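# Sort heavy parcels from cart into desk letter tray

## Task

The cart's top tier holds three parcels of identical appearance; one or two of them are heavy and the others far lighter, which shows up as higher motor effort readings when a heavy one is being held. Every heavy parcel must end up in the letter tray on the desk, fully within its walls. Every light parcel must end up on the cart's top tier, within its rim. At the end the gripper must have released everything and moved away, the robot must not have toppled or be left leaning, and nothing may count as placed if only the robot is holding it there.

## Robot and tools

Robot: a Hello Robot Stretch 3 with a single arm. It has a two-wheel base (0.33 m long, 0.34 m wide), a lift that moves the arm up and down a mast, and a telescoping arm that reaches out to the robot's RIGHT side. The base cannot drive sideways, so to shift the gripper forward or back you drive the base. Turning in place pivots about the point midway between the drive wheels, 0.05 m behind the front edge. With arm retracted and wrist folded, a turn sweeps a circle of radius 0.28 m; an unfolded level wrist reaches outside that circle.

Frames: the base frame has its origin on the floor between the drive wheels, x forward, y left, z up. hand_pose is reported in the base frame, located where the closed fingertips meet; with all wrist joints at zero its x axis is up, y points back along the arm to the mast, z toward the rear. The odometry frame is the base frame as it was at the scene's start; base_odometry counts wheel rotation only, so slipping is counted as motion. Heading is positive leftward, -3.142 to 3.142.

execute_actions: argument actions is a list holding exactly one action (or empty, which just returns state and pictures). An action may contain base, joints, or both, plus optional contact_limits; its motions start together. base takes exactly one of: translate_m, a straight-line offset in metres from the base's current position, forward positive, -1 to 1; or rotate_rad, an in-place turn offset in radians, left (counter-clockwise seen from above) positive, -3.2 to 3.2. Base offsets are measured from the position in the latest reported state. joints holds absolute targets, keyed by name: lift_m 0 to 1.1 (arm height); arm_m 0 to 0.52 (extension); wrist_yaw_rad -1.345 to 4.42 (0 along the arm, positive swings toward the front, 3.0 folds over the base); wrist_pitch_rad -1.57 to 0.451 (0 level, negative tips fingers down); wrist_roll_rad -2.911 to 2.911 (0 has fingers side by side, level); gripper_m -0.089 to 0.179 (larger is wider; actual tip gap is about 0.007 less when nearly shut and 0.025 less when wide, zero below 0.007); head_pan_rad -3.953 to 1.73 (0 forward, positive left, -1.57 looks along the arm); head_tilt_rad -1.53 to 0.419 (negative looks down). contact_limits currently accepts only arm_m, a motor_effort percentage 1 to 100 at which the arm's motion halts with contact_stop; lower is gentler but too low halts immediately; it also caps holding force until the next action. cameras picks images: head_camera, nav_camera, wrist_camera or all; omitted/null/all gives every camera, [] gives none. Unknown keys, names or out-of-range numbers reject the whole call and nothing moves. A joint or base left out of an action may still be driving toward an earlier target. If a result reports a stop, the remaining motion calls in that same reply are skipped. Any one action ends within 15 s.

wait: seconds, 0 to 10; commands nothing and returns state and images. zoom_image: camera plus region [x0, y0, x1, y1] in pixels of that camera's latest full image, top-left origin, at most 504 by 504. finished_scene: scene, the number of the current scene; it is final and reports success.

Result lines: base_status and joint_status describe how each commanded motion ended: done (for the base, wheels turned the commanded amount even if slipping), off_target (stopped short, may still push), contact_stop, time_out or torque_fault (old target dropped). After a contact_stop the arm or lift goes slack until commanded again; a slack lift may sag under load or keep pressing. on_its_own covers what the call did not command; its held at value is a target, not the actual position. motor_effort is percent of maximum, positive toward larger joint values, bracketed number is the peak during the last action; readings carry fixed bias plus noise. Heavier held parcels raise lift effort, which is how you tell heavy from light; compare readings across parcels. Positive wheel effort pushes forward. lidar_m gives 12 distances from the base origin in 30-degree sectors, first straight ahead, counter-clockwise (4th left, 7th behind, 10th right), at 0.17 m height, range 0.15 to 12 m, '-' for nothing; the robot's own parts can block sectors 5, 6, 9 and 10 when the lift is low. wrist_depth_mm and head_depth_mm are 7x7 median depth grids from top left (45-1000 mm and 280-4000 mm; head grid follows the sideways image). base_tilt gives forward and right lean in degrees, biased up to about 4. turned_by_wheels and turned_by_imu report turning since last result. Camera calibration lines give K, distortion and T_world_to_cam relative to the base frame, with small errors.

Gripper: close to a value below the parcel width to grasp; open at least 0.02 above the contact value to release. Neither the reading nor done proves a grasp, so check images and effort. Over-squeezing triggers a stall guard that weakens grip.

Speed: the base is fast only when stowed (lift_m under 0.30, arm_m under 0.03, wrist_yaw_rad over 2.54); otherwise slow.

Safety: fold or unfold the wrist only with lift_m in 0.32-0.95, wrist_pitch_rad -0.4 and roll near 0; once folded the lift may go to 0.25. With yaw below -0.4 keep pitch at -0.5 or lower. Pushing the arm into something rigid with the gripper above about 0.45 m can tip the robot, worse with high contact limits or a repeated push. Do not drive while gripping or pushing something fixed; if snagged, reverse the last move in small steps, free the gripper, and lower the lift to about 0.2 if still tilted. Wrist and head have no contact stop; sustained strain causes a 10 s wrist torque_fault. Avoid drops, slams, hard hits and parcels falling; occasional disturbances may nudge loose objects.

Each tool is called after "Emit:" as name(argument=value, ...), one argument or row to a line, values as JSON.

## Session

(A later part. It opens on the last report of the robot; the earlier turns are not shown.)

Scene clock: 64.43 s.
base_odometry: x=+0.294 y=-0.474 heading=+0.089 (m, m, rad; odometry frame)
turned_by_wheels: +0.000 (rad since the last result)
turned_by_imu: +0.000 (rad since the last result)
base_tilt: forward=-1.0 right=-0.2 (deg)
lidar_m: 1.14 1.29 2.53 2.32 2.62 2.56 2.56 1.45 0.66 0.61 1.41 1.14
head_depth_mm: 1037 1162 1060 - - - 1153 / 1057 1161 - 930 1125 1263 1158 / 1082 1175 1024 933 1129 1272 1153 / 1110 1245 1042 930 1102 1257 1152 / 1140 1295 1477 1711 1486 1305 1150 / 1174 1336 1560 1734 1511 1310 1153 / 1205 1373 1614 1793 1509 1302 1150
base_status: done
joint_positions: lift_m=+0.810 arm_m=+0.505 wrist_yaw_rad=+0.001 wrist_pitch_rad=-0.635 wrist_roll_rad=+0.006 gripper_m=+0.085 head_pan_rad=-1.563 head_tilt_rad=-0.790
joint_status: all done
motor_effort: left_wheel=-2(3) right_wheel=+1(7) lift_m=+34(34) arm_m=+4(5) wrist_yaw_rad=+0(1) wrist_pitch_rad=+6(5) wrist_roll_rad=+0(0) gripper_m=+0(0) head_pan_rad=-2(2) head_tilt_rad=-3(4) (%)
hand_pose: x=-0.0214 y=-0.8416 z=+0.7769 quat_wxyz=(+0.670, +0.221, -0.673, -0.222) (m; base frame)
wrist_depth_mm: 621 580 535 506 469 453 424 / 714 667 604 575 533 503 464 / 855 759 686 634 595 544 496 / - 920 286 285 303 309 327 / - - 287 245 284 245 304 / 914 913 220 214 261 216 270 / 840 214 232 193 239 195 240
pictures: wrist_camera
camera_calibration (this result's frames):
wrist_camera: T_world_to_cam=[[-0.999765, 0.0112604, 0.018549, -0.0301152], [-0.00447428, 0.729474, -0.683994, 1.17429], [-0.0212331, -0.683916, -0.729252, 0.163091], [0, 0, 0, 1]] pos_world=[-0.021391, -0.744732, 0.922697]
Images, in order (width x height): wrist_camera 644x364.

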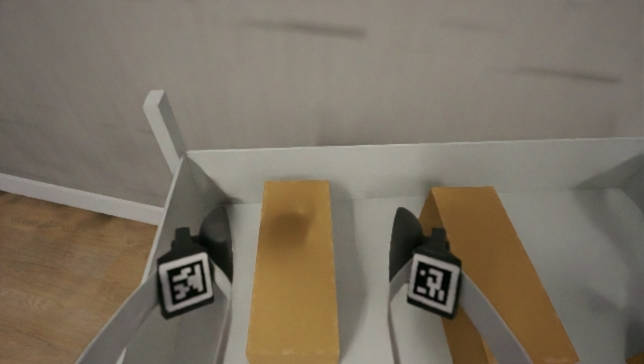

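Emit:
execute_actions(
  actions=[
    {"base":{"translate_m":0.01},"joints":{"gripper_m":0.08}},
  ],
  cameras=[],
)

Emit:
execute_actions(
  actions=[
    {"joints":{"lift_m":0.735}},
  ],
  cameras=["wrist_camera"],
)

Emit:
execute_actions(
  actions=[
    {"joints":{"gripper_m":0.01}},
  ],
  cameras=[],
)

Emit:
execute_actions(
  actions=[
    {"joints":{"lift_m":0.79}},
  ],
  cameras=["wrist_camera"],
)

Scene clock: 67.57 s.
base_odometry: x=+0.304 y=-0.473 heading=+0.089 (m, m, rad; odometry frame)
turned_by_wheels: +0.000 (rad since the last result)
turned_by_imu: +0.001 (rad since the last result)
base_tilt: forward=-1.0 right=-0.2 (deg)
lidar_m: 1.14 1.28 2.53 2.31 2.62 2.57 2.58 1.46 0.66 0.61 1.41 1.13
head_depth_mm: 1039 1165 1058 - - - 1153 / 1061 1157 - 929 1132 1271 1155 / 1085 1176 990 930 1134 1271 1152 / 1116 1255 1040 927 1096 1263 1147 / 1141 1302 1513 1713 1513 1309 1151 / 1179 1345 1555 1743 1511 1303 1151 / 1204 1381 1630 1791 1512 1300 1150
base_status: done
joint_positions: lift_m=+0.810 arm_m=+0.505 wrist_yaw_rad=+0.001 wrist_pitch_rad=-0.635 wrist_roll_rad=+0.006 gripper_m=+0.080 head_pan_rad=-1.563 head_tilt_rad=-0.790
joint_status: all done
motor_effort: left_wheel=-3(4) right_wheel=+1(8) lift_m=+34(34) arm_m=+4(4) wrist_yaw_rad=+0(0) wrist_pitch_rad=+6(6) wrist_roll_rad=+0(0) gripper_m=+0(36) head_pan_rad=-2(2) head_tilt_rad=-4(4) (%)
hand_pose: x=-0.0214 y=-0.8416 z=+0.7769 quat_wxyz=(+0.670, +0.221, -0.673, -0.222) (m; base frame)
wrist_depth_mm: 608 594 550 508 488 454 421 / 720 661 610 569 539 502 471 / 854 780 678 627 586 553 504 / - 934 286 281 306 310 325 / - - 287 240 292 245 304 / 907 921 259 211 260 214 273 / 831 210 233 193 238 195 237
pictures: none
No camera images: the call's "cameras" was empty. Leave "cameras" out to get every camera's image.

Scene clock: 69.07 s.
base_odometry: x=+0.304 y=-0.473 heading=+0.089 (m, m, rad; odometry frame)
turned_by_wheels: +0.000 (rad since the last result)
turned_by_imu: +0.000 (rad since the last result)
base_tilt: forward=-1.1 right=-0.1 (deg)
lidar_m: 1.13 1.28 2.53 2.31 2.62 2.57 2.56 1.46 0.66 0.61 1.42 1.14
head_depth_mm: 1036 1162 1053 883 1080 - - / 1062 1193 1078 959 1134 1261 1161 / 1089 1217 - 931 1129 1268 1147 / 1110 1264 1059 929 1104 1257 1150 / 1137 1298 1506 1699 1510 1305 1152 / 1171 1338 1559 1744 1513 1308 1146 / 1204 1375 1619 1804 1508 1313 1146
base_status: not commanded
joint_positions: lift_m=+0.735 arm_m=+0.505 wrist_yaw_rad=+0.001 wrist_pitch_rad=-0.635 wrist_roll_rad=+0.006 gripper_m=+0.080 head_pan_rad=-1.563 head_tilt_rad=-0.790
joint_status: all done
motor_effort: left_wheel=-2(2) right_wheel=+1(1) lift_m=+16(30) arm_m=+4(3) wrist_yaw_rad=-1(1) wrist_pitch_rad=+5(5) wrist_roll_rad=+0(0) gripper_m=+2(0) head_pan_rad=-2(2) head_tilt_rad=-4(4) (%)
hand_pose: x=-0.0214 y=-0.8416 z=+0.7028 quat_wxyz=(+0.670, +0.220, -0.673, -0.221) (m; base frame)
wrist_depth_mm: 612 562 539 499 482 452 427 / 714 646 225 230 235 241 247 / 853 227 250 198 264 210 268 / - 183 238 170 242 183 180 / 927 165 177 148 217 182 152 / 794 151 136 135 181 176 136 / 123 162 164 162 170 164 151
pictures: wrist_camera
camera_calibration (this result's frames):
wrist_camera: T_world_to_cam=[[-0.999765, 0.0112635, 0.0185468, -0.028736], [-0.00447433, 0.729352, -0.684124, 1.12361], [-0.0212328, -0.684046, -0.72913, 0.10883], [0, 0, 0, 1]] pos_world=[-0.021391, -0.744739, 0.848573]
Images, in order (width x height): wrist_camera 644x364.

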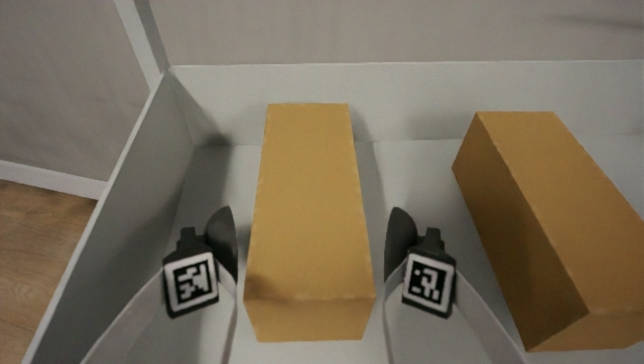

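Scene clock: 70.27 s.
base_odometry: x=+0.304 y=-0.473 heading=+0.089 (m, m, rad; odometry frame)
turned_by_wheels: +0.000 (rad since the last result)
turned_by_imu: +0.000 (rad since the last result)
base_tilt: forward=-1.0 right=-0.2 (deg)
lidar_m: 1.13 1.28 2.52 2.31 2.61 2.57 2.56 1.46 0.66 0.61 1.41 1.14
head_depth_mm: 1031 1167 1058 882 1085 - - / 1060 1189 1079 960 1129 1272 1156 / 1081 1217 - 933 1127 1259 1153 / 1116 1266 1051 929 1099 1256 1153 / 1149 1302 1504 1705 1524 1311 1151 / 1172 1343 1560 1759 1508 1300 1150 / 1201 1377 1610 1799 1506 1304 1145
base_status: not commanded
joint_positions: lift_m=+0.735 arm_m=+0.505 wrist_yaw_rad=+0.001 wrist_pitch_rad=-0.636 wrist_roll_rad=+0.006 gripper_m=+0.011 head_pan_rad=-1.563 head_tilt_rad=-0.790
joint_status: all done
motor_effort: left_wheel=-1(2) right_wheel=-1(1) lift_m=+16(16) arm_m=+3(4) wrist_yaw_rad=-1(0) wrist_pitch_rad=+6(6) wrist_roll_rad=+0(0) gripper_m=-21(100) head_pan_rad=-2(3) head_tilt_rad=-4(4) (%)
hand_pose: x=-0.0214 y=-0.8414 z=+0.7024 quat_wxyz=(+0.670, +0.221, -0.673, -0.222) (m; base frame)
wrist_depth_mm: 627 554 542 506 476 445 421 / 719 648 227 231 238 242 247 / 853 227 251 197 264 208 268 / - 183 234 170 241 182 178 / 945 166 178 148 215 182 151 / 837 153 134 132 - 180 136 / 123 152 164 159 169 163 153
pictures: none
No camera images: the call's "cameras" was empty. Leave "cameras" out to get every camera's image.

Scene clock: 71.60 s.
base_odometry: x=+0.304 y=-0.473 heading=+0.089 (m, m, rad; odometry frame)
turned_by_wheels: +0.000 (rad since the last result)
turned_by_imu: +0.000 (rad since the last result)
base_tilt: forward=-1.0 right=-0.1 (deg)
lidar_m: 1.13 1.28 2.53 2.31 2.63 2.57 2.57 1.46 0.65 0.61 1.42 1.14
head_depth_mm: 1035 1162 1055 856 - - 1162 / 1057 1171 - 958 1124 1270 1155 / 1086 1191 988 931 1128 1266 1147 / 1112 1245 1041 926 1097 1262 1151 / 1142 1295 1499 1707 1518 1314 1154 / 1176 1339 1556 1744 1516 1310 1147 / 1202 1382 1621 1790 1511 1300 1147
base_status: not commanded
joint_positions: lift_m=+0.789 arm_m=+0.505 wrist_yaw_rad=+0.001 wrist_pitch_rad=-0.678 wrist_roll_rad=+0.006 gripper_m=+0.011 head_pan_rad=-1.563 head_tilt_rad=-0.790
joint_status: all done
motor_effort: left_wheel=-2(0) right_wheel=+0(0) lift_m=+38(39) arm_m=+3(3) wrist_yaw_rad=+0(1) wrist_pitch_rad=+22(23) wrist_roll_rad=+0(0) gripper_m=-21(22) head_pan_rad=-2(2) head_tilt_rad=-3(5) (%)
hand_pose: x=-0.0214 y=-0.8340 z=+0.7485 quat_wxyz=(+0.665, +0.235, -0.668, -0.236) (m; base frame)
wrist_depth_mm: 638 591 555 529 488 452 433 / 740 679 626 584 540 511 476 / 886 806 254 209 275 280 293 / - 972 281 175 288 229 299 / - 929 200 151 262 207 266 / 886 537 136 132 - 189 191 / 801 210 205 150 212 196 207
pictures: wrist_camera
camera_calibration (this result's frames):
wrist_camera: T_world_to_cam=[[-0.999764, 0.0104156, 0.0190555, -0.0307588], [-0.00451963, 0.758465, -0.651698, 1.14938], [-0.0212407, -0.65163, -0.758239, 0.196202], [0, 0, 0, 1]] pos_world=[-0.0213893, -0.743596, 0.898405]
Images, in order (width x height): wrist_camera 644x364.

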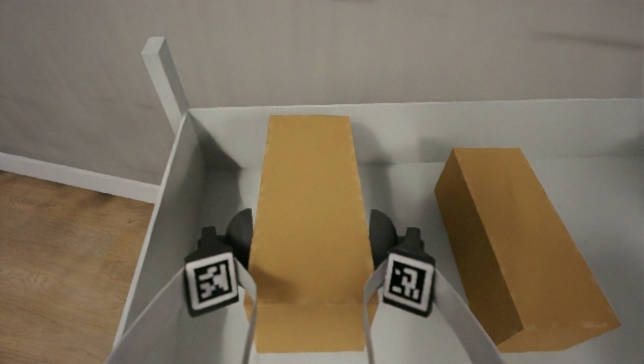

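Emit:
execute_actions(
  actions=[
    {"joints":{"lift_m":0.737}},
  ],
  cameras=[],
)

Emit:
execute_actions(
  actions=[
    {"joints":{"gripper_m":0.08}},
  ],
  cameras=[],
)

Emit:
execute_actions(
  actions=[
    {"joints":{"arm_m":0.52,"wrist_pitch_rad":-0.55,"lift_m":0.722}},
  ],
  cameras=["wrist_camera"],
)

Emit:
execute_actions(
  actions=[
    {"joints":{"gripper_m":0.005}},
  ],
  cameras=[],
)

Emit:
execute_actions(
  actions=[
    {"joints":{"lift_m":0.9}},
  ],
  cameras=["wrist_camera"],
)

Scene clock: 74.97 s.
base_odometry: x=+0.304 y=-0.473 heading=+0.089 (m, m, rad; odometry frame)
turned_by_wheels: +0.000 (rad since the last result)
turned_by_imu: +0.001 (rad since the last result)
base_tilt: forward=-1.1 right=-0.3 (deg)
lidar_m: 1.13 1.28 2.52 2.32 2.62 2.57 2.57 1.46 0.65 0.61 1.41 1.14
head_depth_mm: 1036 1157 1051 883 1078 - - / 1064 1186 1178 957 1204 1264 1156 / 1087 1214 - 931 1129 1260 1161 / 1111 1266 1049 931 1101 1265 1155 / 1140 1298 1509 1714 1509 1309 1156 / 1170 1342 1568 1749 1510 1307 1155 / 1199 1384 1616 1789 1495 1304 1150
base_status: not commanded
joint_positions: lift_m=+0.737 arm_m=+0.505 wrist_yaw_rad=+0.001 wrist_pitch_rad=-0.648 wrist_roll_rad=+0.006 gripper_m=+0.011 head_pan_rad=-1.563 head_tilt_rad=-0.790
joint_status: all done
motor_effort: left_wheel=-2(1) right_wheel=+0(0) lift_m=+15(33) arm_m=+3(3) wrist_yaw_rad=+0(0) wrist_pitch_rad=+10(23) wrist_roll_rad=+0(1) gripper_m=-21(22) head_pan_rad=-2(2) head_tilt_rad=-4(4) (%)
hand_pose: x=-0.0214 y=-0.8394 z=+0.7023 quat_wxyz=(+0.669, +0.225, -0.672, -0.226) (m; base frame)
wrist_depth_mm: 624 569 533 515 483 455 429 / 727 656 229 235 238 239 243 / 866 226 251 197 260 207 268 / - 183 233 169 239 182 178 / 911 165 155 148 214 182 151 / 821 152 135 132 - 180 136 / 123 150 164 156 169 167 161
pictures: none
No camera images: the call's "cameras" was empty. Leave "cameras" out to get every camera's image.

Scene clock: 76.17 s.
base_odometry: x=+0.304 y=-0.473 heading=+0.089 (m, m, rad; odometry frame)
turned_by_wheels: +0.000 (rad since the last result)
turned_by_imu: +0.000 (rad since the last result)
base_tilt: forward=-1.0 right=-0.1 (deg)
lidar_m: 1.13 1.29 2.52 2.31 2.62 2.57 2.57 1.46 0.65 0.61 1.42 1.14
head_depth_mm: 1033 1164 1058 882 1075 - - / 1065 1191 1175 958 1198 1271 1152 / 1084 1217 - 932 1133 1267 1158 / 1112 1274 1045 927 1101 1261 1152 / 1141 1298 1505 1712 1521 1307 1148 / 1170 1337 1563 1765 1536 1306 1148 / 1206 1377 1615 1796 1500 1314 1154
base_status: not commanded
joint_positions: lift_m=+0.737 arm_m=+0.505 wrist_yaw_rad=+0.001 wrist_pitch_rad=-0.636 wrist_roll_rad=+0.006 gripper_m=+0.080 head_pan_rad=-1.563 head_tilt_rad=-0.790
joint_status: all done
motor_effort: left_wheel=-2(3) right_wheel=+1(1) lift_m=+15(15) arm_m=+3(3) wrist_yaw_rad=+0(0) wrist_pitch_rad=+6(10) wrist_roll_rad=+0(0) gripper_m=-1(98) head_pan_rad=-2(2) head_tilt_rad=-4(4) (%)
hand_pose: x=-0.0214 y=-0.8415 z=+0.7046 quat_wxyz=(+0.670, +0.221, -0.673, -0.222) (m; base frame)
wrist_depth_mm: 611 565 534 511 476 456 431 / 708 637 228 232 237 241 246 / 840 230 250 200 263 209 271 / - 185 236 173 243 186 180 / 919 166 181 150 218 183 154 / 806 151 140 134 183 177 137 / 123 162 165 155 171 165 152
pictures: none
No camera images: the call's "cameras" was empty. Leave "cameras" out to get every camera's image.

Scene clock: 77.10 s.
base_odometry: x=+0.304 y=-0.473 heading=+0.089 (m, m, rad; odometry frame)
turned_by_wheels: +0.000 (rad since the last result)
turned_by_imu: +0.000 (rad since the last result)
base_tilt: forward=-1.0 right=-0.1 (deg)
lidar_m: 1.13 1.28 2.53 2.32 2.63 2.56 2.57 1.46 0.65 0.61 1.41 1.14
head_depth_mm: 1033 1158 1054 883 1095 - - / 1059 1197 1077 - 1129 1268 1154 / 1087 1217 - 926 1128 1257 1160 / 1118 1269 1049 927 1097 1268 1153 / 1135 1296 1504 1713 1518 1308 1150 / 1173 1336 1563 1741 1512 1307 1148 / 1208 1378 1618 1792 1505 1308 1152
base_status: not commanded
joint_positions: lift_m=+0.722 arm_m=+0.520 wrist_yaw_rad=+0.001 wrist_pitch_rad=-0.567 wrist_roll_rad=+0.006 gripper_m=+0.080 head_pan_rad=-1.563 head_tilt_rad=-0.790
joint_status: all done
motor_effort: left_wheel=-2(2) right_wheel=+0(1) lift_m=+16(15) arm_m=+4(4) wrist_yaw_rad=-1(0) wrist_pitch_rad=+6(6) wrist_roll_rad=+0(0) gripper_m=+2(0) head_pan_rad=-2(2) head_tilt_rad=-4(4) (%)
hand_pose: x=-0.0214 y=-0.8678 z=+0.7033 quat_wxyz=(+0.677, +0.198, -0.681, -0.198) (m; base frame)
wrist_depth_mm: 589 516 514 476 451 428 408 / 659 583 552 518 501 465 430 / 774 217 218 215 231 233 241 / 927 187 237 172 248 187 182 / - 169 178 149 221 181 151 / 475 154 132 130 179 175 136 / 119 161 158 116 164 161 123
pictures: wrist_camera
camera_calibration (this result's frames):
wrist_camera: T_world_to_cam=[[-0.999767, 0.0124122, 0.0176854, -0.0268209], [-0.00449592, 0.681101, -0.732176, 1.13498], [-0.0211335, -0.732084, -0.680886, 0.0156269], [0, 0, 0, 1]] pos_world=[-0.0213816, -0.761261, 0.842117]
Images, in order (width x height): wrist_camera 644x364.

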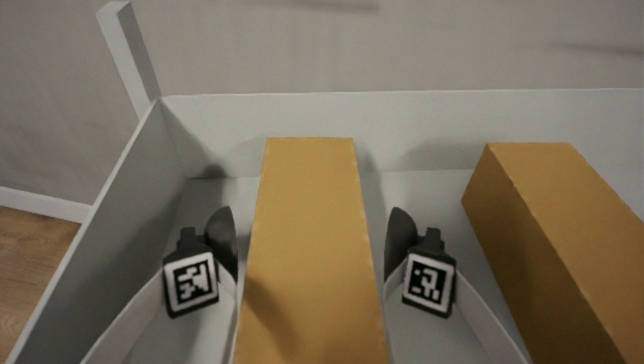

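Scene clock: 78.33 s.
base_odometry: x=+0.304 y=-0.473 heading=+0.089 (m, m, rad; odometry frame)
turned_by_wheels: +0.000 (rad since the last result)
turned_by_imu: +0.000 (rad since the last result)
base_tilt: forward=-1.0 right=-0.2 (deg)
lidar_m: 1.13 1.28 2.52 2.32 2.63 2.57 2.57 1.46 0.66 0.61 1.41 1.14
head_depth_mm: 1031 1163 1051 882 1083 - - / 1062 1198 1080 - 1128 1264 1161 / 1084 1217 - 925 1132 1264 1148 / 1107 1253 1043 929 1103 1254 1152 / 1140 1296 1507 1704 1514 1312 1149 / 1175 1341 1559 1738 1509 1303 1147 / 1207 1383 1621 1799 1507 1304 1151
base_status: not commanded
joint_positions: lift_m=+0.722 arm_m=+0.520 wrist_yaw_rad=+0.001 wrist_pitch_rad=-0.563 wrist_roll_rad=+0.006 gripper_m=+0.006 head_pan_rad=-1.563 head_tilt_rad=-0.790
joint_status: all done
motor_effort: left_wheel=-2(1) right_wheel=+1(0) lift_m=+15(15) arm_m=+3(4) wrist_yaw_rad=-1(0) wrist_pitch_rad=+5(6) wrist_roll_rad=+0(0) gripper_m=-26(100) head_pan_rad=-2(2) head_tilt_rad=-4(5) (%)
hand_pose: x=-0.0214 y=-0.8684 z=+0.7039 quat_wxyz=(+0.677, +0.196, -0.681, -0.197) (m; base frame)
wrist_depth_mm: 581 515 505 474 448 431 404 / 649 573 550 520 490 456 430 / 763 221 219 214 230 231 239 / 925 187 237 172 250 190 190 / - 169 181 150 220 182 153 / 484 156 130 131 - 181 135 / 119 158 158 117 164 162 124
pictures: none
No camera images: the call's "cameras" was empty. Leave "cameras" out to get every camera's image.

Scene clock: 80.80 s.
base_odometry: x=+0.304 y=-0.473 heading=+0.089 (m, m, rad; odometry frame)
turned_by_wheels: +0.000 (rad since the last result)
turned_by_imu: +0.001 (rad since the last result)
base_tilt: forward=-1.0 right=-0.2 (deg)
lidar_m: 1.13 1.28 2.53 2.32 2.62 2.57 2.57 1.46 0.66 0.61 1.41 1.13
head_depth_mm: 1029 1122 - 1157 1123 1266 1160 / 1028 1228 1047 934 1136 1269 1154 / 1051 - 1051 932 1126 1260 1163 / 1104 1243 1040 928 1102 1260 1152 / 1138 1302 1510 1709 1507 1307 1155 / 1171 1341 1563 1748 1515 1304 1150 / 1200 1379 1623 1786 1508 1311 1149
base_status: not commanded
joint_positions: lift_m=+0.899 arm_m=+0.520 wrist_yaw_rad=+0.001 wrist_pitch_rad=-0.606 wrist_roll_rad=+0.006 gripper_m=+0.006 head_pan_rad=-1.563 head_tilt_rad=-0.790
joint_status: all done
motor_effort: left_wheel=-2(1) right_wheel=+0(0) lift_m=+38(40) arm_m=+3(3) wrist_yaw_rad=+0(1) wrist_pitch_rad=+21(22) wrist_roll_rad=-1(0) gripper_m=-25(25) head_pan_rad=-2(2) head_tilt_rad=-3(4) (%)
hand_pose: x=-0.0214 y=-0.8616 z=+0.8724 quat_wxyz=(+0.673, +0.211, -0.677, -0.212) (m; base frame)
wrist_depth_mm: 591 550 518 488 460 432 408 / 688 642 586 535 510 481 454 / 818 721 677 594 573 537 499 / - 878 787 171 654 617 558 / - - 219 149 703 379 360 / - - 134 132 - 373 364 / 946 945 270 118 305 333 328
pictures: wrist_camera
camera_calibration (this result's frames):
wrist_camera: T_world_to_cam=[[-0.999766, 0.0117115, 0.01819, -0.0309388], [-0.00451871, 0.709213, -0.70498, 1.25505], [-0.021157, -0.704897, -0.708994, 0.183295], [0, 0, 0, 1]] pos_world=[-0.0213824, -0.760528, 1.0153]
Images, in order (width x height): wrist_camera 644x364.

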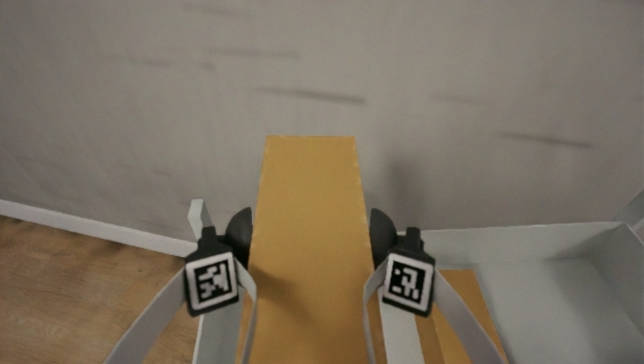

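Emit:
execute_actions(
  actions=[
    {"joints":{"arm_m":0.0,"wrist_pitch_rad":-1.15,"lift_m":1.0}},
  ],
  cameras=[],
)

Emit:
execute_actions(
  actions=[
    {"base":{"rotate_rad":2.7},"joints":{"head_pan_rad":0,"head_tilt_rad":-0.3}},
  ],
  cameras=["head_camera","nav_camera"],
)

Scene clock: 89.53 s.
base_odometry: x=+0.304 y=-0.473 heading=+0.089 (m, m, rad; odometry frame)
turned_by_wheels: +0.000 (rad since the last result)
turned_by_imu: +0.002 (rad since the last result)
base_tilt: forward=-1.0 right=-0.2 (deg)
lidar_m: 1.13 1.28 2.53 2.31 2.63 2.57 2.57 1.45 0.66 0.61 1.42 1.14
head_depth_mm: 1036 1159 1247 - - - 1141 / 1063 1194 1280 - - - 1110 / 1094 1228 1072 - - - 1106 / 1113 1266 1049 929 1099 1173 1120 / 1136 1307 1511 1701 1509 1309 1159 / 1174 1340 1563 1757 1511 1312 1154 / 1207 1388 1616 1797 1506 1300 1152
base_status: not commanded
joint_positions: lift_m=+0.999 arm_m=+0.002 wrist_yaw_rad=+0.001 wrist_pitch_rad=-1.169 wrist_roll_rad=+0.006 gripper_m=+0.006 head_pan_rad=-1.563 head_tilt_rad=-0.790
joint_status: all done
joint sent to its limit — the command would take arm_m past its lower limit, so that joint was sent only as far as its limit.
motor_effort: left_wheel=-2(2) right_wheel=+1(1) lift_m=+38(40) arm_m=-4(3) wrist_yaw_rad=+0(0) wrist_pitch_rad=+7(17) wrist_roll_rad=+0(0) gripper_m=-24(24) head_pan_rad=-2(2) head_tilt_rad=-3(4) (%)
hand_pose: x=-0.0216 y=-0.2250 z=+0.8928 quat_wxyz=(+0.588, +0.389, -0.591, -0.392) (m; base frame)
wrist_depth_mm: - - - 743 752 - - / - - - - - - - / - - - 997 - - - / - - - 169 - - - / - - - 149 - - - / 926 - 134 132 - - - / 959 949 937 119 955 - -
pictures: none
No camera images: the call's "cameras" was empty. Leave "cameras" out to get every camera's image.

Scene clock: 94.73 s.
base_odometry: x=+0.304 y=-0.473 heading=+2.789 (m, m, rad; odometry frame)
turned_by_wheels: +2.700 (rad since the last result)
turned_by_imu: +2.714 (rad since the last result)
base_tilt: forward=-1.0 right=-0.1 (deg)
lidar_m: 2.58 2.30 1.41 0.64 0.63 1.47 1.13 1.13 1.33 2.52 2.31 2.91
head_depth_mm: 2800 2950 3092 3403 2662 1988 1554 / 2745 2883 3050 3261 2698 1957 1541 / 2683 2841 2951 3176 2696 1984 1549 / 2623 2784 2861 3081 2688 1971 1543 / 2587 2724 2815 2983 2700 1952 1542 / 2531 2687 2813 2953 2663 1936 1542 / 2469 2579 2767 2888 2657 1947 1523
base_status: done
joint_positions: lift_m=+0.999 arm_m=+0.002 wrist_yaw_rad=+0.001 wrist_pitch_rad=-1.169 wrist_roll_rad=+0.006 gripper_m=+0.006 head_pan_rad=-0.007 head_tilt_rad=-0.310
joint_status: all done
motor_effort: left_wheel=-3(9) right_wheel=+2(5) lift_m=+38(38) arm_m=-4(4) wrist_yaw_rad=-1(1) wrist_pitch_rad=+7(7) wrist_roll_rad=+0(0) gripper_m=-25(24) head_pan_rad=+3(29) head_tilt_rad=+4(26) (%)
hand_pose: x=-0.0216 y=-0.2251 z=+0.8928 quat_wxyz=(+0.588, +0.389, -0.591, -0.392) (m; base frame)
wrist_depth_mm: - - - - - - - / - - - - - - - / - - - - - - - / - - - 168 - - - / - - - 148 - - - / 982 - 134 132 - - - / 928 970 925 119 978 - -
pictures: head_camera (sideways: a quarter turn clockwise sets it upright), nav_camera (sideways: a quarter turn counterclockwise sets it upright)
camera_calibration (this result's frames):
head_camera: T_world_to_cam=[[-0.300162, -0.0225365, -0.953622, 1.26855], [-0.00575523, 0.999745, -0.021815, 0.0313757], [0.953871, -0.00105973, -0.300216, 0.345576], [0, 0, 0, 1]] pos_world=[0.0513167, -0.00241284, 1.31415]
nav_camera: T_world_to_cam=[[0.338756, -0.0282136, 0.940451, -1.19195], [0.0179913, -0.999173, -0.0364559, 0.0945523], [0.940702, 0.0292696, -0.337968, 0.392752], [0, 0, 0, 1]] pos_world=[0.0326167, 0.0493492, 1.25716]
Images, in order (width x height): head_camera 896x504, nav_camera 672x504.

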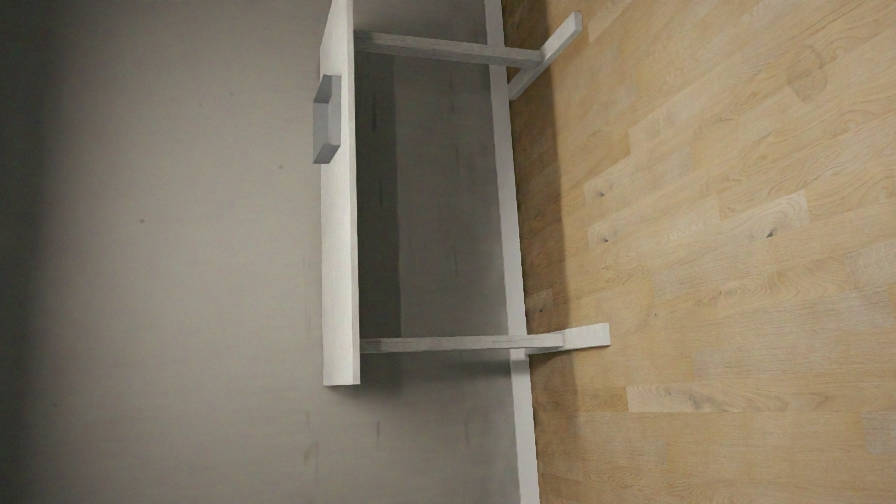

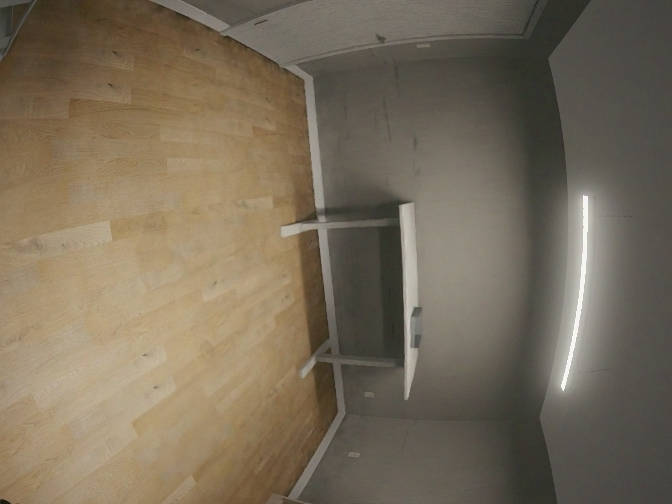

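Emit:
execute_actions(
  actions=[
    {"base":{"rotate_rad":-0.36}},
  ],
  cameras=[],
)

Emit:
execute_actions(
  actions=[
    {"base":{"translate_m":1.0},"joints":{"head_pan_rad":0.2}},
  ],
  cameras=[],
)

Emit:
execute_actions(
  actions=[
    {"base":{"translate_m":0.5}},
  ],
  cameras=["head_camera"],
)

Scene clock: 98.80 s.
base_odometry: x=+0.304 y=-0.473 heading=+2.429 (m, m, rad; odometry frame)
turned_by_wheels: -0.360 (rad since the last result)
turned_by_imu: -0.360 (rad since the last result)
base_tilt: forward=-1.0 right=-0.2 (deg)
lidar_m: 2.91 2.57 1.87 1.31 0.62 0.61 1.67 1.14 1.16 1.50 2.52 2.32
head_depth_mm: 2807 2915 2973 3032 2668 1985 1555 / 3083 3167 3356 3429 2703 1969 1546 / 3263 3404 3613 3681 2724 1982 1546 / 3069 3237 3391 3591 2678 1957 1541 / 2938 3000 3137 3320 2657 1969 1537 / 2755 2909 2949 3168 2668 1938 1540 / 2628 2744 2799 2973 2658 1949 1535
base_status: done
joint_positions: lift_m=+0.999 arm_m=+0.002 wrist_yaw_rad=+0.001 wrist_pitch_rad=-1.169 wrist_roll_rad=+0.006 gripper_m=+0.006 head_pan_rad=-0.007 head_tilt_rad=-0.310
joint_status: not commanded
motor_effort: left_wheel=+2(9) right_wheel=-2(7) lift_m=+38(38) arm_m=-4(3) wrist_yaw_rad=+0(0) wrist_pitch_rad=+7(7) wrist_roll_rad=+0(0) gripper_m=-25(25) head_pan_rad=+3(2) head_tilt_rad=+3(4) (%)
hand_pose: x=-0.0216 y=-0.2250 z=+0.8928 quat_wxyz=(+0.588, +0.389, -0.591, -0.392) (m; base frame)
wrist_depth_mm: - - - - - - 910 / - - - - - - 972 / - - - - - - - / - - - 169 - - - / - - - 148 - - - / - - 134 132 - - - / 940 952 934 119 950 - -
pictures: none
No camera images: the call's "cameras" was empty. Leave "cameras" out to get every camera's image.

Scene clock: 109.97 s.
base_odometry: x=-0.453 y=+0.181 heading=+2.429 (m, m, rad; odometry frame)
turned_by_wheels: +0.000 (rad since the last result)
turned_by_imu: +0.006 (rad since the last result)
base_tilt: forward=-1.0 right=-0.2 (deg)
lidar_m: 1.92 1.75 2.22 1.88 1.79 1.39 1.52 1.95 1.99 2.09 1.70 1.77
head_depth_mm: 2249 2406 2506 2710 2708 1969 1556 / 2155 2266 2446 2570 2634 1956 1551 / 2085 2175 2273 1971 2410 1961 1556 / 2009 2102 2171 2370 2482 1950 1546 / 1932 2023 2115 2257 2381 1954 1534 / 1879 1967 2043 2152 2262 1948 1548 / 1792 1882 1980 2078 2196 1944 1541
base_status: done
joint_positions: lift_m=+0.999 arm_m=+0.002 wrist_yaw_rad=+0.001 wrist_pitch_rad=-1.169 wrist_roll_rad=+0.006 gripper_m=+0.006 head_pan_rad=+0.193 head_tilt_rad=-0.310
joint_status: all done
motor_effort: left_wheel=+1(8) right_wheel=-2(3) lift_m=+38(38) arm_m=-4(4) wrist_yaw_rad=-1(0) wrist_pitch_rad=+7(7) wrist_roll_rad=+0(0) gripper_m=-23(25) head_pan_rad=+2(15) head_tilt_rad=+4(3) (%)
hand_pose: x=-0.0216 y=-0.2250 z=+0.8928 quat_wxyz=(+0.588, +0.389, -0.591, -0.392) (m; base frame)
wrist_depth_mm: - - - - - - - / - - - - - - - / - - - - - - - / - - - 168 - - - / - - - 148 - - - / 977 - 134 132 - - - / 953 927 969 118 994 - -
pictures: none
No camera images: the call's "cameras" was empty. Leave "cameras" out to get every camera's image.

Scene clock: 116.13 s.
base_odometry: x=-0.831 y=+0.508 heading=+2.429 (m, m, rad; odometry frame)
turned_by_wheels: +0.000 (rad since the last result)
turned_by_imu: +0.003 (rad since the last result)
base_tilt: forward=-1.1 right=-0.1 (deg)
lidar_m: 1.43 1.76 1.43 2.14 2.06 1.84 1.96 2.37 2.41 1.55 1.42 1.75
head_depth_mm: 1815 1920 2039 2188 2322 1982 1547 / 1754 1842 1954 2017 2227 1962 1546 / 1674 1770 1879 1308 2092 1825 1514 / 1632 1710 1795 1309 2025 1973 1546 / 1558 1635 1714 1112 1927 1969 1545 / 1512 1576 1655 1085 1858 1903 1543 / 1449 1523 1600 1168 1764 1844 1535
base_status: done
joint_positions: lift_m=+0.999 arm_m=+0.002 wrist_yaw_rad=+0.001 wrist_pitch_rad=-1.169 wrist_roll_rad=+0.006 gripper_m=+0.006 head_pan_rad=+0.193 head_tilt_rad=-0.310
joint_status: not commanded
motor_effort: left_wheel=+1(9) right_wheel=-2(4) lift_m=+38(38) arm_m=-3(3) wrist_yaw_rad=+0(0) wrist_pitch_rad=+7(7) wrist_roll_rad=+0(0) gripper_m=-25(24) head_pan_rad=+2(2) head_tilt_rad=+3(3) (%)
hand_pose: x=-0.0216 y=-0.2250 z=+0.8928 quat_wxyz=(+0.588, +0.389, -0.591, -0.392) (m; base frame)
wrist_depth_mm: - - - - - - - / - - - - - - - / - - - - - - - / - - - 169 - - - / - - - 149 - - - / 936 - 134 132 - - - / 925 941 946 119 944 - -
pictures: head_camera (sideways: a quarter turn clockwise sets it upright)
camera_calibration (this result's frames):
head_camera: T_world_to_cam=[[-0.289562, -0.0816617, -0.953669, 1.26855], [-0.204155, 0.978695, -0.021817, 0.0325886], [0.935133, 0.188379, -0.300065, 0.345494], [0, 0, 0, 1]] pos_world=[0.0508935, 0.00661346, 1.31416]
Images, in order (width x height): head_camera 896x504.

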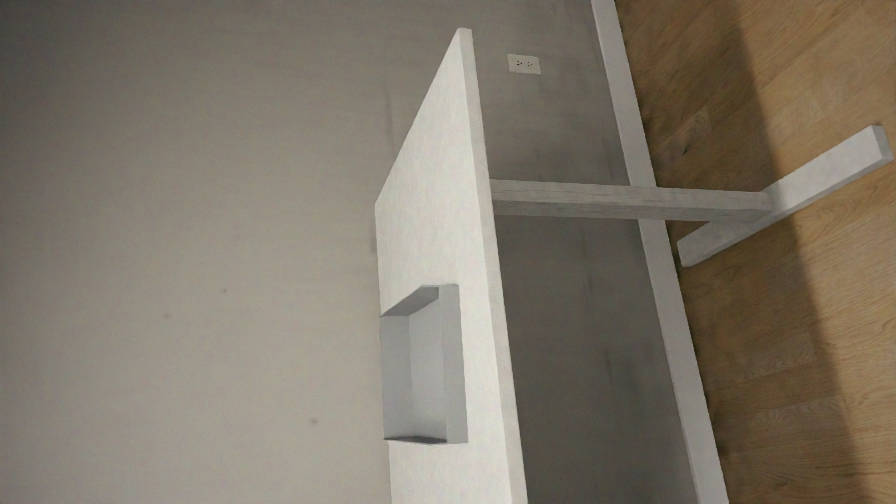

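Emit:
execute_actions(
  actions=[
    {"base":{"translate_m":0.42},"joints":{"lift_m":1.1}},
  ],
  cameras=[],
)

Emit:
execute_actions(
  actions=[
    {"base":{"rotate_rad":2.2},"joints":{"head_pan_rad":-1.57,"head_tilt_rad":-0.5}},
  ],
  cameras=[],
)

Emit:
execute_actions(
  actions=[
    {"joints":{"wrist_pitch_rad":-0.55,"arm_m":0.12}},
  ],
  cameras=["head_camera","wrist_camera"],
)

Scene clock: 124.40 s.
base_odometry: x=-1.149 y=+0.783 heading=+2.429 (m, m, rad; odometry frame)
turned_by_wheels: +0.000 (rad since the last result)
turned_by_imu: +0.003 (rad since the last result)
base_tilt: forward=-1.1 right=-0.2 (deg)
lidar_m: 1.02 1.41 1.24 1.90 2.28 2.23 2.30 2.70 2.23 1.33 1.21 1.52
head_depth_mm: 1446 1526 1654 1749 896 1925 1544 / 1385 1464 1547 1641 841 1865 1550 / 1333 1408 1488 1197 790 1801 1535 / 1291 1355 1434 1189 744 1637 1292 / 1251 1306 1375 1188 742 1638 1546 / 1199 1260 1329 1094 730 1566 1536 / 1164 1212 1276 1031 713 1504 1529
base_status: done
joint_positions: lift_m=+1.099 arm_m=+0.002 wrist_yaw_rad=+0.001 wrist_pitch_rad=-1.169 wrist_roll_rad=+0.006 gripper_m=+0.006 head_pan_rad=+0.193 head_tilt_rad=-0.310
joint_status: all done
motor_effort: left_wheel=+1(9) right_wheel=-2(3) lift_m=+38(39) arm_m=-3(3) wrist_yaw_rad=-1(1) wrist_pitch_rad=+7(7) wrist_roll_rad=+0(0) gripper_m=-23(25) head_pan_rad=+2(3) head_tilt_rad=+3(3) (%)
hand_pose: x=-0.0216 y=-0.2250 z=+0.9928 quat_wxyz=(+0.588, +0.389, -0.591, -0.392) (m; base frame)
wrist_depth_mm: - - - - - - - / - - - - - - - / - - - - - - - / - - - 169 - - - / - - - 148 - - - / - - 134 132 - - - / - - - 118 - - -
pictures: none
No camera images: the call's "cameras" was empty. Leave "cameras" out to get every camera's image.

Scene clock: 128.87 s.
base_odometry: x=-1.149 y=+0.783 heading=-1.654 (m, m, rad; odometry frame)
turned_by_wheels: +2.200 (rad since the last result)
turned_by_imu: +2.211 (rad since the last result)
base_tilt: forward=-1.0 right=-0.2 (deg)
lidar_m: 2.25 2.22 2.42 2.71 2.03 1.33 1.21 1.55 1.02 1.41 1.25 2.08
head_depth_mm: 1128 - - - - - - / 1146 - - - - - - / 1150 - - - - - - / 1182 1280 1062 765 1702 1675 - / 1187 1283 1157 742 1701 1604 1362 / 1193 1294 1142 740 1726 1591 1324 / 1202 1297 1131 736 1732 1589 1322
base_status: done
joint_positions: lift_m=+1.099 arm_m=+0.002 wrist_yaw_rad=+0.001 wrist_pitch_rad=-1.169 wrist_roll_rad=+0.006 gripper_m=+0.006 head_pan_rad=-1.563 head_tilt_rad=-0.494
joint_status: all done
motor_effort: left_wheel=-3(8) right_wheel=+1(4) lift_m=+38(38) arm_m=-4(4) wrist_yaw_rad=-1(1) wrist_pitch_rad=+7(7) wrist_roll_rad=+0(0) gripper_m=-24(25) head_pan_rad=-2(27) head_tilt_rad=-2(15) (%)
hand_pose: x=-0.0216 y=-0.2251 z=+0.9928 quat_wxyz=(+0.588, +0.389, -0.591, -0.392) (m; base frame)
wrist_depth_mm: - - - - - - - / - - - - - - - / - - - - - - - / - - - 169 - - - / - - - 148 - - - / - - 134 131 - - - / - - - 119 - - -
pictures: none
No camera images: the call's "cameras" was empty. Leave "cameras" out to get every camera's image.

Scene clock: 131.00 s.
base_odometry: x=-1.149 y=+0.783 heading=-1.654 (m, m, rad; odometry frame)
turned_by_wheels: +0.000 (rad since the last result)
turned_by_imu: +0.001 (rad since the last result)
base_tilt: forward=-1.0 right=-0.2 (deg)
lidar_m: 2.25 2.22 2.42 2.71 2.03 1.32 1.20 1.56 1.02 1.40 1.25 2.08
head_depth_mm: - - - 714 1652 1564 1311 / 1149 - - 699 1677 1614 1343 / 1156 - - - 1688 1612 1325 / 1174 1279 1027 777 1694 1619 1337 / 1190 1276 1149 741 1713 1601 1333 / 1194 1291 1145 737 1716 1600 1327 / 1199 1302 1139 739 1735 1600 1333
base_status: not commanded
joint_positions: lift_m=+1.099 arm_m=+0.120 wrist_yaw_rad=+0.001 wrist_pitch_rad=-0.608 wrist_roll_rad=+0.006 gripper_m=+0.006 head_pan_rad=-1.563 head_tilt_rad=-0.494
joint_status: wrist_pitch_rad off_target (ended at -0.608, target -0.550); the others done
motor_effort: left_wheel=-2(3) right_wheel=+1(1) lift_m=+38(38) arm_m=+4(5) wrist_yaw_rad=+0(0) wrist_pitch_rad=+22(21) wrist_roll_rad=+0(1) gripper_m=-24(24) head_pan_rad=-2(2) head_tilt_rad=-3(3) (%)
hand_pose: x=-0.0214 y=-0.4611 z=+1.0719 quat_wxyz=(+0.673, +0.212, -0.676, -0.212) (m; base frame)
wrist_depth_mm: 616 623 631 619 651 652 714 / 487 492 475 498 480 516 530 / 403 410 413 420 420 427 430 / 368 366 357 170 361 361 365 / - - - 149 - - - / - - 134 132 - - - / - - - 119 - - -
pictures: head_camera (sideways: a quarter turn clockwise sets it upright), wrist_camera
camera_calibration (this result's frames):
head_camera: T_world_to_cam=[[-0.0282759, 0.469166, -0.882657, 1.17428], [0.999522, 0.0242918, -0.0191076, 0.0217139], [0.0124767, -0.882776, -0.469629, 0.571783], [0, 0, 0, 1]] pos_world=[0.00436641, -0.0467049, 1.30543]
wrist_camera: T_world_to_cam=[[-0.999766, 0.0116442, 0.0182562, -0.0393612], [-0.00456083, 0.710953, -0.703225, 1.11058], [-0.0211678, -0.703143, -0.710733, 0.609734], [0, 0, 0, 1]] pos_world=[-0.0213801, -0.360384, 1.21507]
Images, in order (width x height): head_camera 896x504, wrist_camera 644x364.

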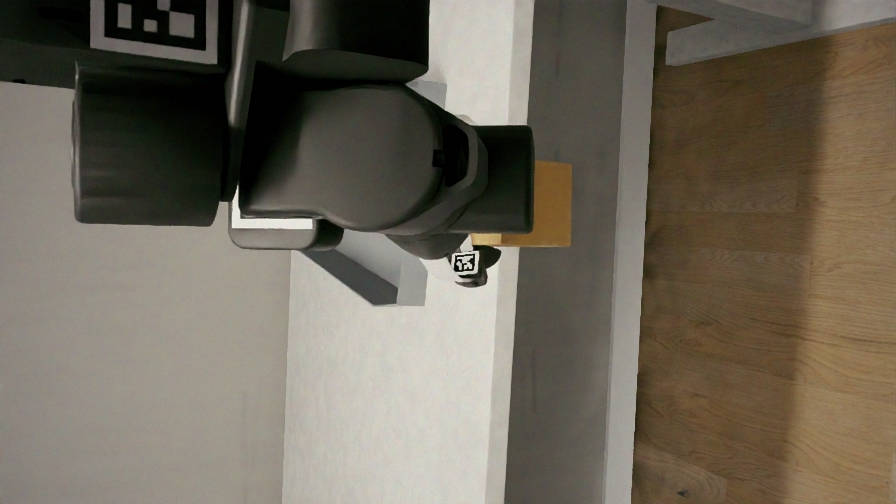

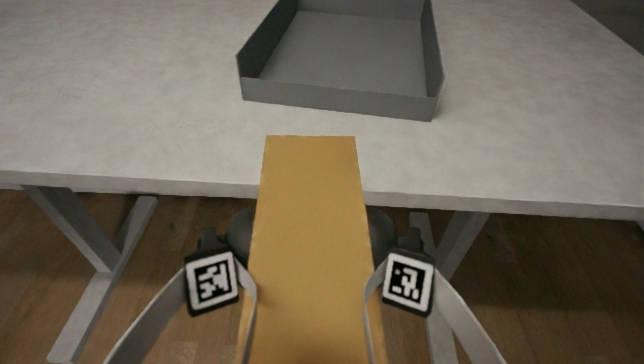

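Emit:
execute_actions(
  actions=[
    {"base":{"rotate_rad":-0.17}},
  ],
  cameras=[],
)

Emit:
execute_actions(
  actions=[
    {"base":{"translate_m":0.155},"joints":{"arm_m":0.3}},
  ],
  cameras=["head_camera","wrist_camera"],
)

Scene clock: 135.23 s.
base_odometry: x=-1.149 y=+0.783 heading=-1.824 (m, m, rad; odometry frame)
turned_by_wheels: -0.170 (rad since the last result)
turned_by_imu: -0.169 (rad since the last result)
base_tilt: forward=-1.0 right=-0.2 (deg)
lidar_m: 2.25 2.30 2.23 2.71 2.44 1.39 1.21 1.50 1.02 1.09 1.28 1.25
head_depth_mm: - - - 713 1751 1607 1334 / 1187 - - 696 1700 1369 1322 / 1175 - - - 1758 1613 1345 / 1185 1279 1060 754 1698 1602 1333 / 1173 1262 1056 744 1674 1602 1323 / 1168 1248 1060 741 1654 1600 1328 / 1145 1234 1134 739 1631 1595 1327
base_status: done
joint_positions: lift_m=+1.099 arm_m=+0.120 wrist_yaw_rad=+0.000 wrist_pitch_rad=-0.608 wrist_roll_rad=+0.006 gripper_m=+0.006 head_pan_rad=-1.563 head_tilt_rad=-0.494
joint_status: not commanded
motor_effort: left_wheel=+1(7) right_wheel=-2(8) lift_m=+37(38) arm_m=+3(4) wrist_yaw_rad=+0(1) wrist_pitch_rad=+22(22) wrist_roll_rad=+0(0) gripper_m=-24(23) head_pan_rad=-2(2) head_tilt_rad=-3(2) (%)
hand_pose: x=-0.0215 y=-0.4611 z=+1.0719 quat_wxyz=(+0.673, +0.211, -0.676, -0.213) (m; base frame)
wrist_depth_mm: 610 586 613 647 645 658 - / 487 466 495 501 511 508 - / 405 405 413 417 421 424 428 / 348 351 352 170 378 383 - / - - - 149 - - - / - - 134 132 - - - / - - - 119 - - -
pictures: none
No camera images: the call's "cameras" was empty. Leave "cameras" out to get every camera's image.

Scene clock: 137.87 s.
base_odometry: x=-1.188 y=+0.632 heading=-1.824 (m, m, rad; odometry frame)
turned_by_wheels: +0.000 (rad since the last result)
turned_by_imu: +0.001 (rad since the last result)
base_tilt: forward=-1.0 right=-0.2 (deg)
lidar_m: 2.09 2.15 2.11 2.73 2.69 1.58 1.36 1.65 1.07 1.39 1.14 1.76
head_depth_mm: 1174 1309 1168 754 1722 1443 1331 / 1161 - 1048 752 1714 1613 1331 / 1151 - - 706 1699 1611 1341 / 1164 1259 1108 708 1674 1599 1330 / 1156 1252 1150 743 1661 1610 1335 / 1140 1233 1147 739 1632 1604 1326 / 1127 1229 1134 736 1601 1603 1324
base_status: done
joint_positions: lift_m=+1.099 arm_m=+0.300 wrist_yaw_rad=+0.000 wrist_pitch_rad=-0.608 wrist_roll_rad=+0.006 gripper_m=+0.006 head_pan_rad=-1.563 head_tilt_rad=-0.494
joint_status: all done
motor_effort: left_wheel=+1(8) right_wheel=-2(3) lift_m=+37(37) arm_m=+4(5) wrist_yaw_rad=+0(0) wrist_pitch_rad=+21(22) wrist_roll_rad=+0(1) gripper_m=-25(26) head_pan_rad=-2(2) head_tilt_rad=-3(2) (%)
hand_pose: x=-0.0215 y=-0.6412 z=+1.0720 quat_wxyz=(+0.673, +0.211, -0.676, -0.213) (m; base frame)
wrist_depth_mm: 615 620 635 520 543 653 895 / 491 483 486 492 479 514 521 / 401 405 396 415 416 393 431 / 344 347 330 170 352 337 363 / 300 304 227 149 311 311 314 / 267 267 134 132 - 276 277 / 239 243 231 118 240 247 246
pictures: head_camera (sideways: a quarter turn clockwise sets it upright), wrist_camera
camera_calibration (this result's frames):
head_camera: T_world_to_cam=[[-0.0282515, 0.469236, -0.882621, 1.17424], [0.999524, 0.0242402, -0.0191063, 0.0217122], [0.0124295, -0.88274, -0.469697, 0.571873], [0, 0, 0, 1]] pos_world=[0.00436393, -0.046705, 1.30543]
wrist_camera: T_world_to_cam=[[-0.999758, 0.0122741, 0.0182496, -0.0369768], [-0.00411867, 0.710616, -0.703568, 1.23884], [-0.0216041, -0.703473, -0.710393, 0.482589], [0, 0, 0, 1]] pos_world=[-0.0214396, -0.5404, 1.21511]
Images, in order (width x height): head_camera 896x504, wrist_camera 644x364.

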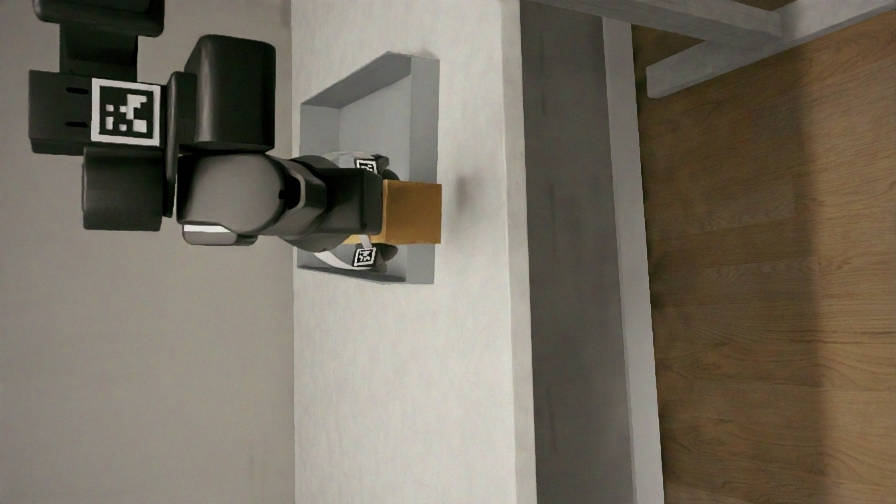

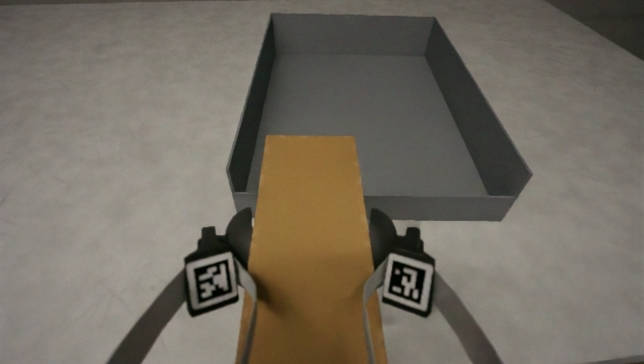

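Emit:
execute_actions(
  actions=[
    {"base":{"translate_m":-0.02},"joints":{"arm_m":0.52}},
  ],
  cameras=[],
)

Emit:
execute_actions(
  actions=[
    {"joints":{"lift_m":1.065,"wrist_pitch_rad":-0.6}},
  ],
  cameras=["head_camera","wrist_camera"],
)

Scene clock: 142.30 s.
base_odometry: x=-1.183 y=+0.652 heading=-1.824 (m, m, rad; odometry frame)
turned_by_wheels: +0.000 (rad since the last result)
turned_by_imu: +0.001 (rad since the last result)
base_tilt: forward=-1.0 right=-0.1 (deg)
lidar_m: 2.12 2.17 2.13 2.73 2.66 1.55 1.34 1.64 1.06 1.39 1.15 1.76
head_depth_mm: 1177 1325 1171 750 1708 1363 1300 / 1168 1304 1066 750 1725 1615 1328 / 1161 - 1039 746 1708 1605 1326 / 1167 1261 989 745 1681 1601 1340 / 1156 1256 1138 743 1665 1619 1331 / 1142 1234 1138 739 1631 1598 1318 / 1131 1227 1135 737 1606 1599 1324
base_status: done
joint_positions: lift_m=+1.099 arm_m=+0.520 wrist_yaw_rad=+0.000 wrist_pitch_rad=-0.608 wrist_roll_rad=+0.006 gripper_m=+0.006 head_pan_rad=-1.563 head_tilt_rad=-0.494
joint_status: all done
motor_effort: left_wheel=+2(3) right_wheel=-2(8) lift_m=+38(38) arm_m=+4(3) wrist_yaw_rad=+0(1) wrist_pitch_rad=+21(22) wrist_roll_rad=+0(0) gripper_m=-24(25) head_pan_rad=-2(2) head_tilt_rad=-3(2) (%)
hand_pose: x=-0.0215 y=-0.8612 z=+1.0720 quat_wxyz=(+0.673, +0.211, -0.676, -0.212) (m; base frame)
wrist_depth_mm: 548 560 571 607 638 639 685 / 486 484 489 504 503 512 523 / 402 399 382 370 384 405 424 / 340 344 328 170 350 335 361 / 301 300 197 149 317 278 311 / 266 266 134 132 - 259 270 / 238 234 229 118 239 242 217
pictures: none
No camera images: the call's "cameras" was empty. Leave "cameras" out to get every camera's image.

Scene clock: 143.43 s.
base_odometry: x=-1.183 y=+0.652 heading=-1.824 (m, m, rad; odometry frame)
turned_by_wheels: +0.000 (rad since the last result)
turned_by_imu: +0.000 (rad since the last result)
base_tilt: forward=-1.0 right=-0.1 (deg)
lidar_m: 2.11 2.17 2.14 2.73 2.66 1.55 1.34 1.63 1.06 1.39 1.15 1.76
head_depth_mm: 1199 - 1174 749 1706 1362 1301 / 1188 1313 1065 748 1728 1604 1333 / 1171 - 1042 747 1697 1622 1337 / 1169 1263 1021 745 1689 1609 1331 / 1153 1256 1149 741 1663 1600 1330 / 1142 1241 1140 739 1642 1602 1326 / 1138 1215 1137 738 1603 1601 1328
base_status: not commanded
joint_positions: lift_m=+1.065 arm_m=+0.520 wrist_yaw_rad=+0.000 wrist_pitch_rad=-0.654 wrist_roll_rad=+0.006 gripper_m=+0.006 head_pan_rad=-1.563 head_tilt_rad=-0.494
joint_status: wrist_pitch_rad off_target (ended at -0.654, target -0.600); the others done
motor_effort: left_wheel=+2(2) right_wheel=-2(2) lift_m=+19(36) arm_m=+3(4) wrist_yaw_rad=+0(0) wrist_pitch_rad=+20(21) wrist_roll_rad=+0(0) gripper_m=-24(24) head_pan_rad=-2(2) head_tilt_rad=-2(3) (%)
hand_pose: x=-0.0216 y=-0.8534 z=+1.0290 quat_wxyz=(+0.668, +0.226, -0.671, -0.228) (m; base frame)
wrist_depth_mm: 465 466 472 484 494 498 507 / 383 382 347 351 354 358 409 / 322 328 304 324 330 302 344 / 279 274 267 170 286 273 287 / 248 236 196 148 256 245 206 / 221 189 134 132 - 226 187 / 200 182 192 119 198 203 186
pictures: head_camera (sideways: a quarter turn clockwise sets it upright), wrist_camera
camera_calibration (this result's frames):
head_camera: T_world_to_cam=[[-0.0282326, 0.469289, -0.882593, 1.1742], [0.999525, 0.0242003, -0.0191054, 0.0217109], [0.0123931, -0.882713, -0.46975, 0.571941], [0, 0, 0, 1]] pos_world=[0.00436201, -0.0467052, 1.30542]
wrist_camera: T_world_to_cam=[[-0.999755, 0.0116499, 0.0188037, -0.0347352], [-0.00395978, 0.742083, -0.670296, 1.35203], [-0.0217628, -0.670207, -0.741855, 0.363551], [0, 0, 0, 1]] pos_world=[-0.0214611, -0.75926, 1.17662]
Images, in order (width x height): head_camera 896x504, wrist_camera 644x364.

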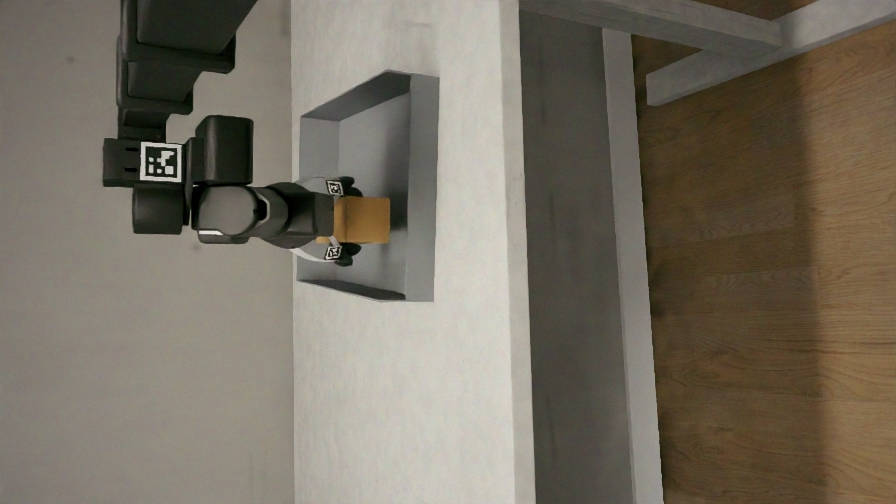

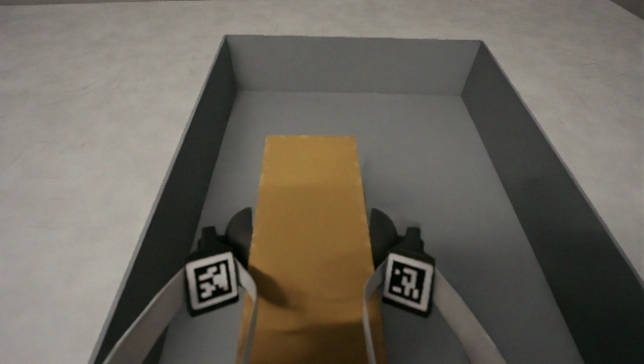

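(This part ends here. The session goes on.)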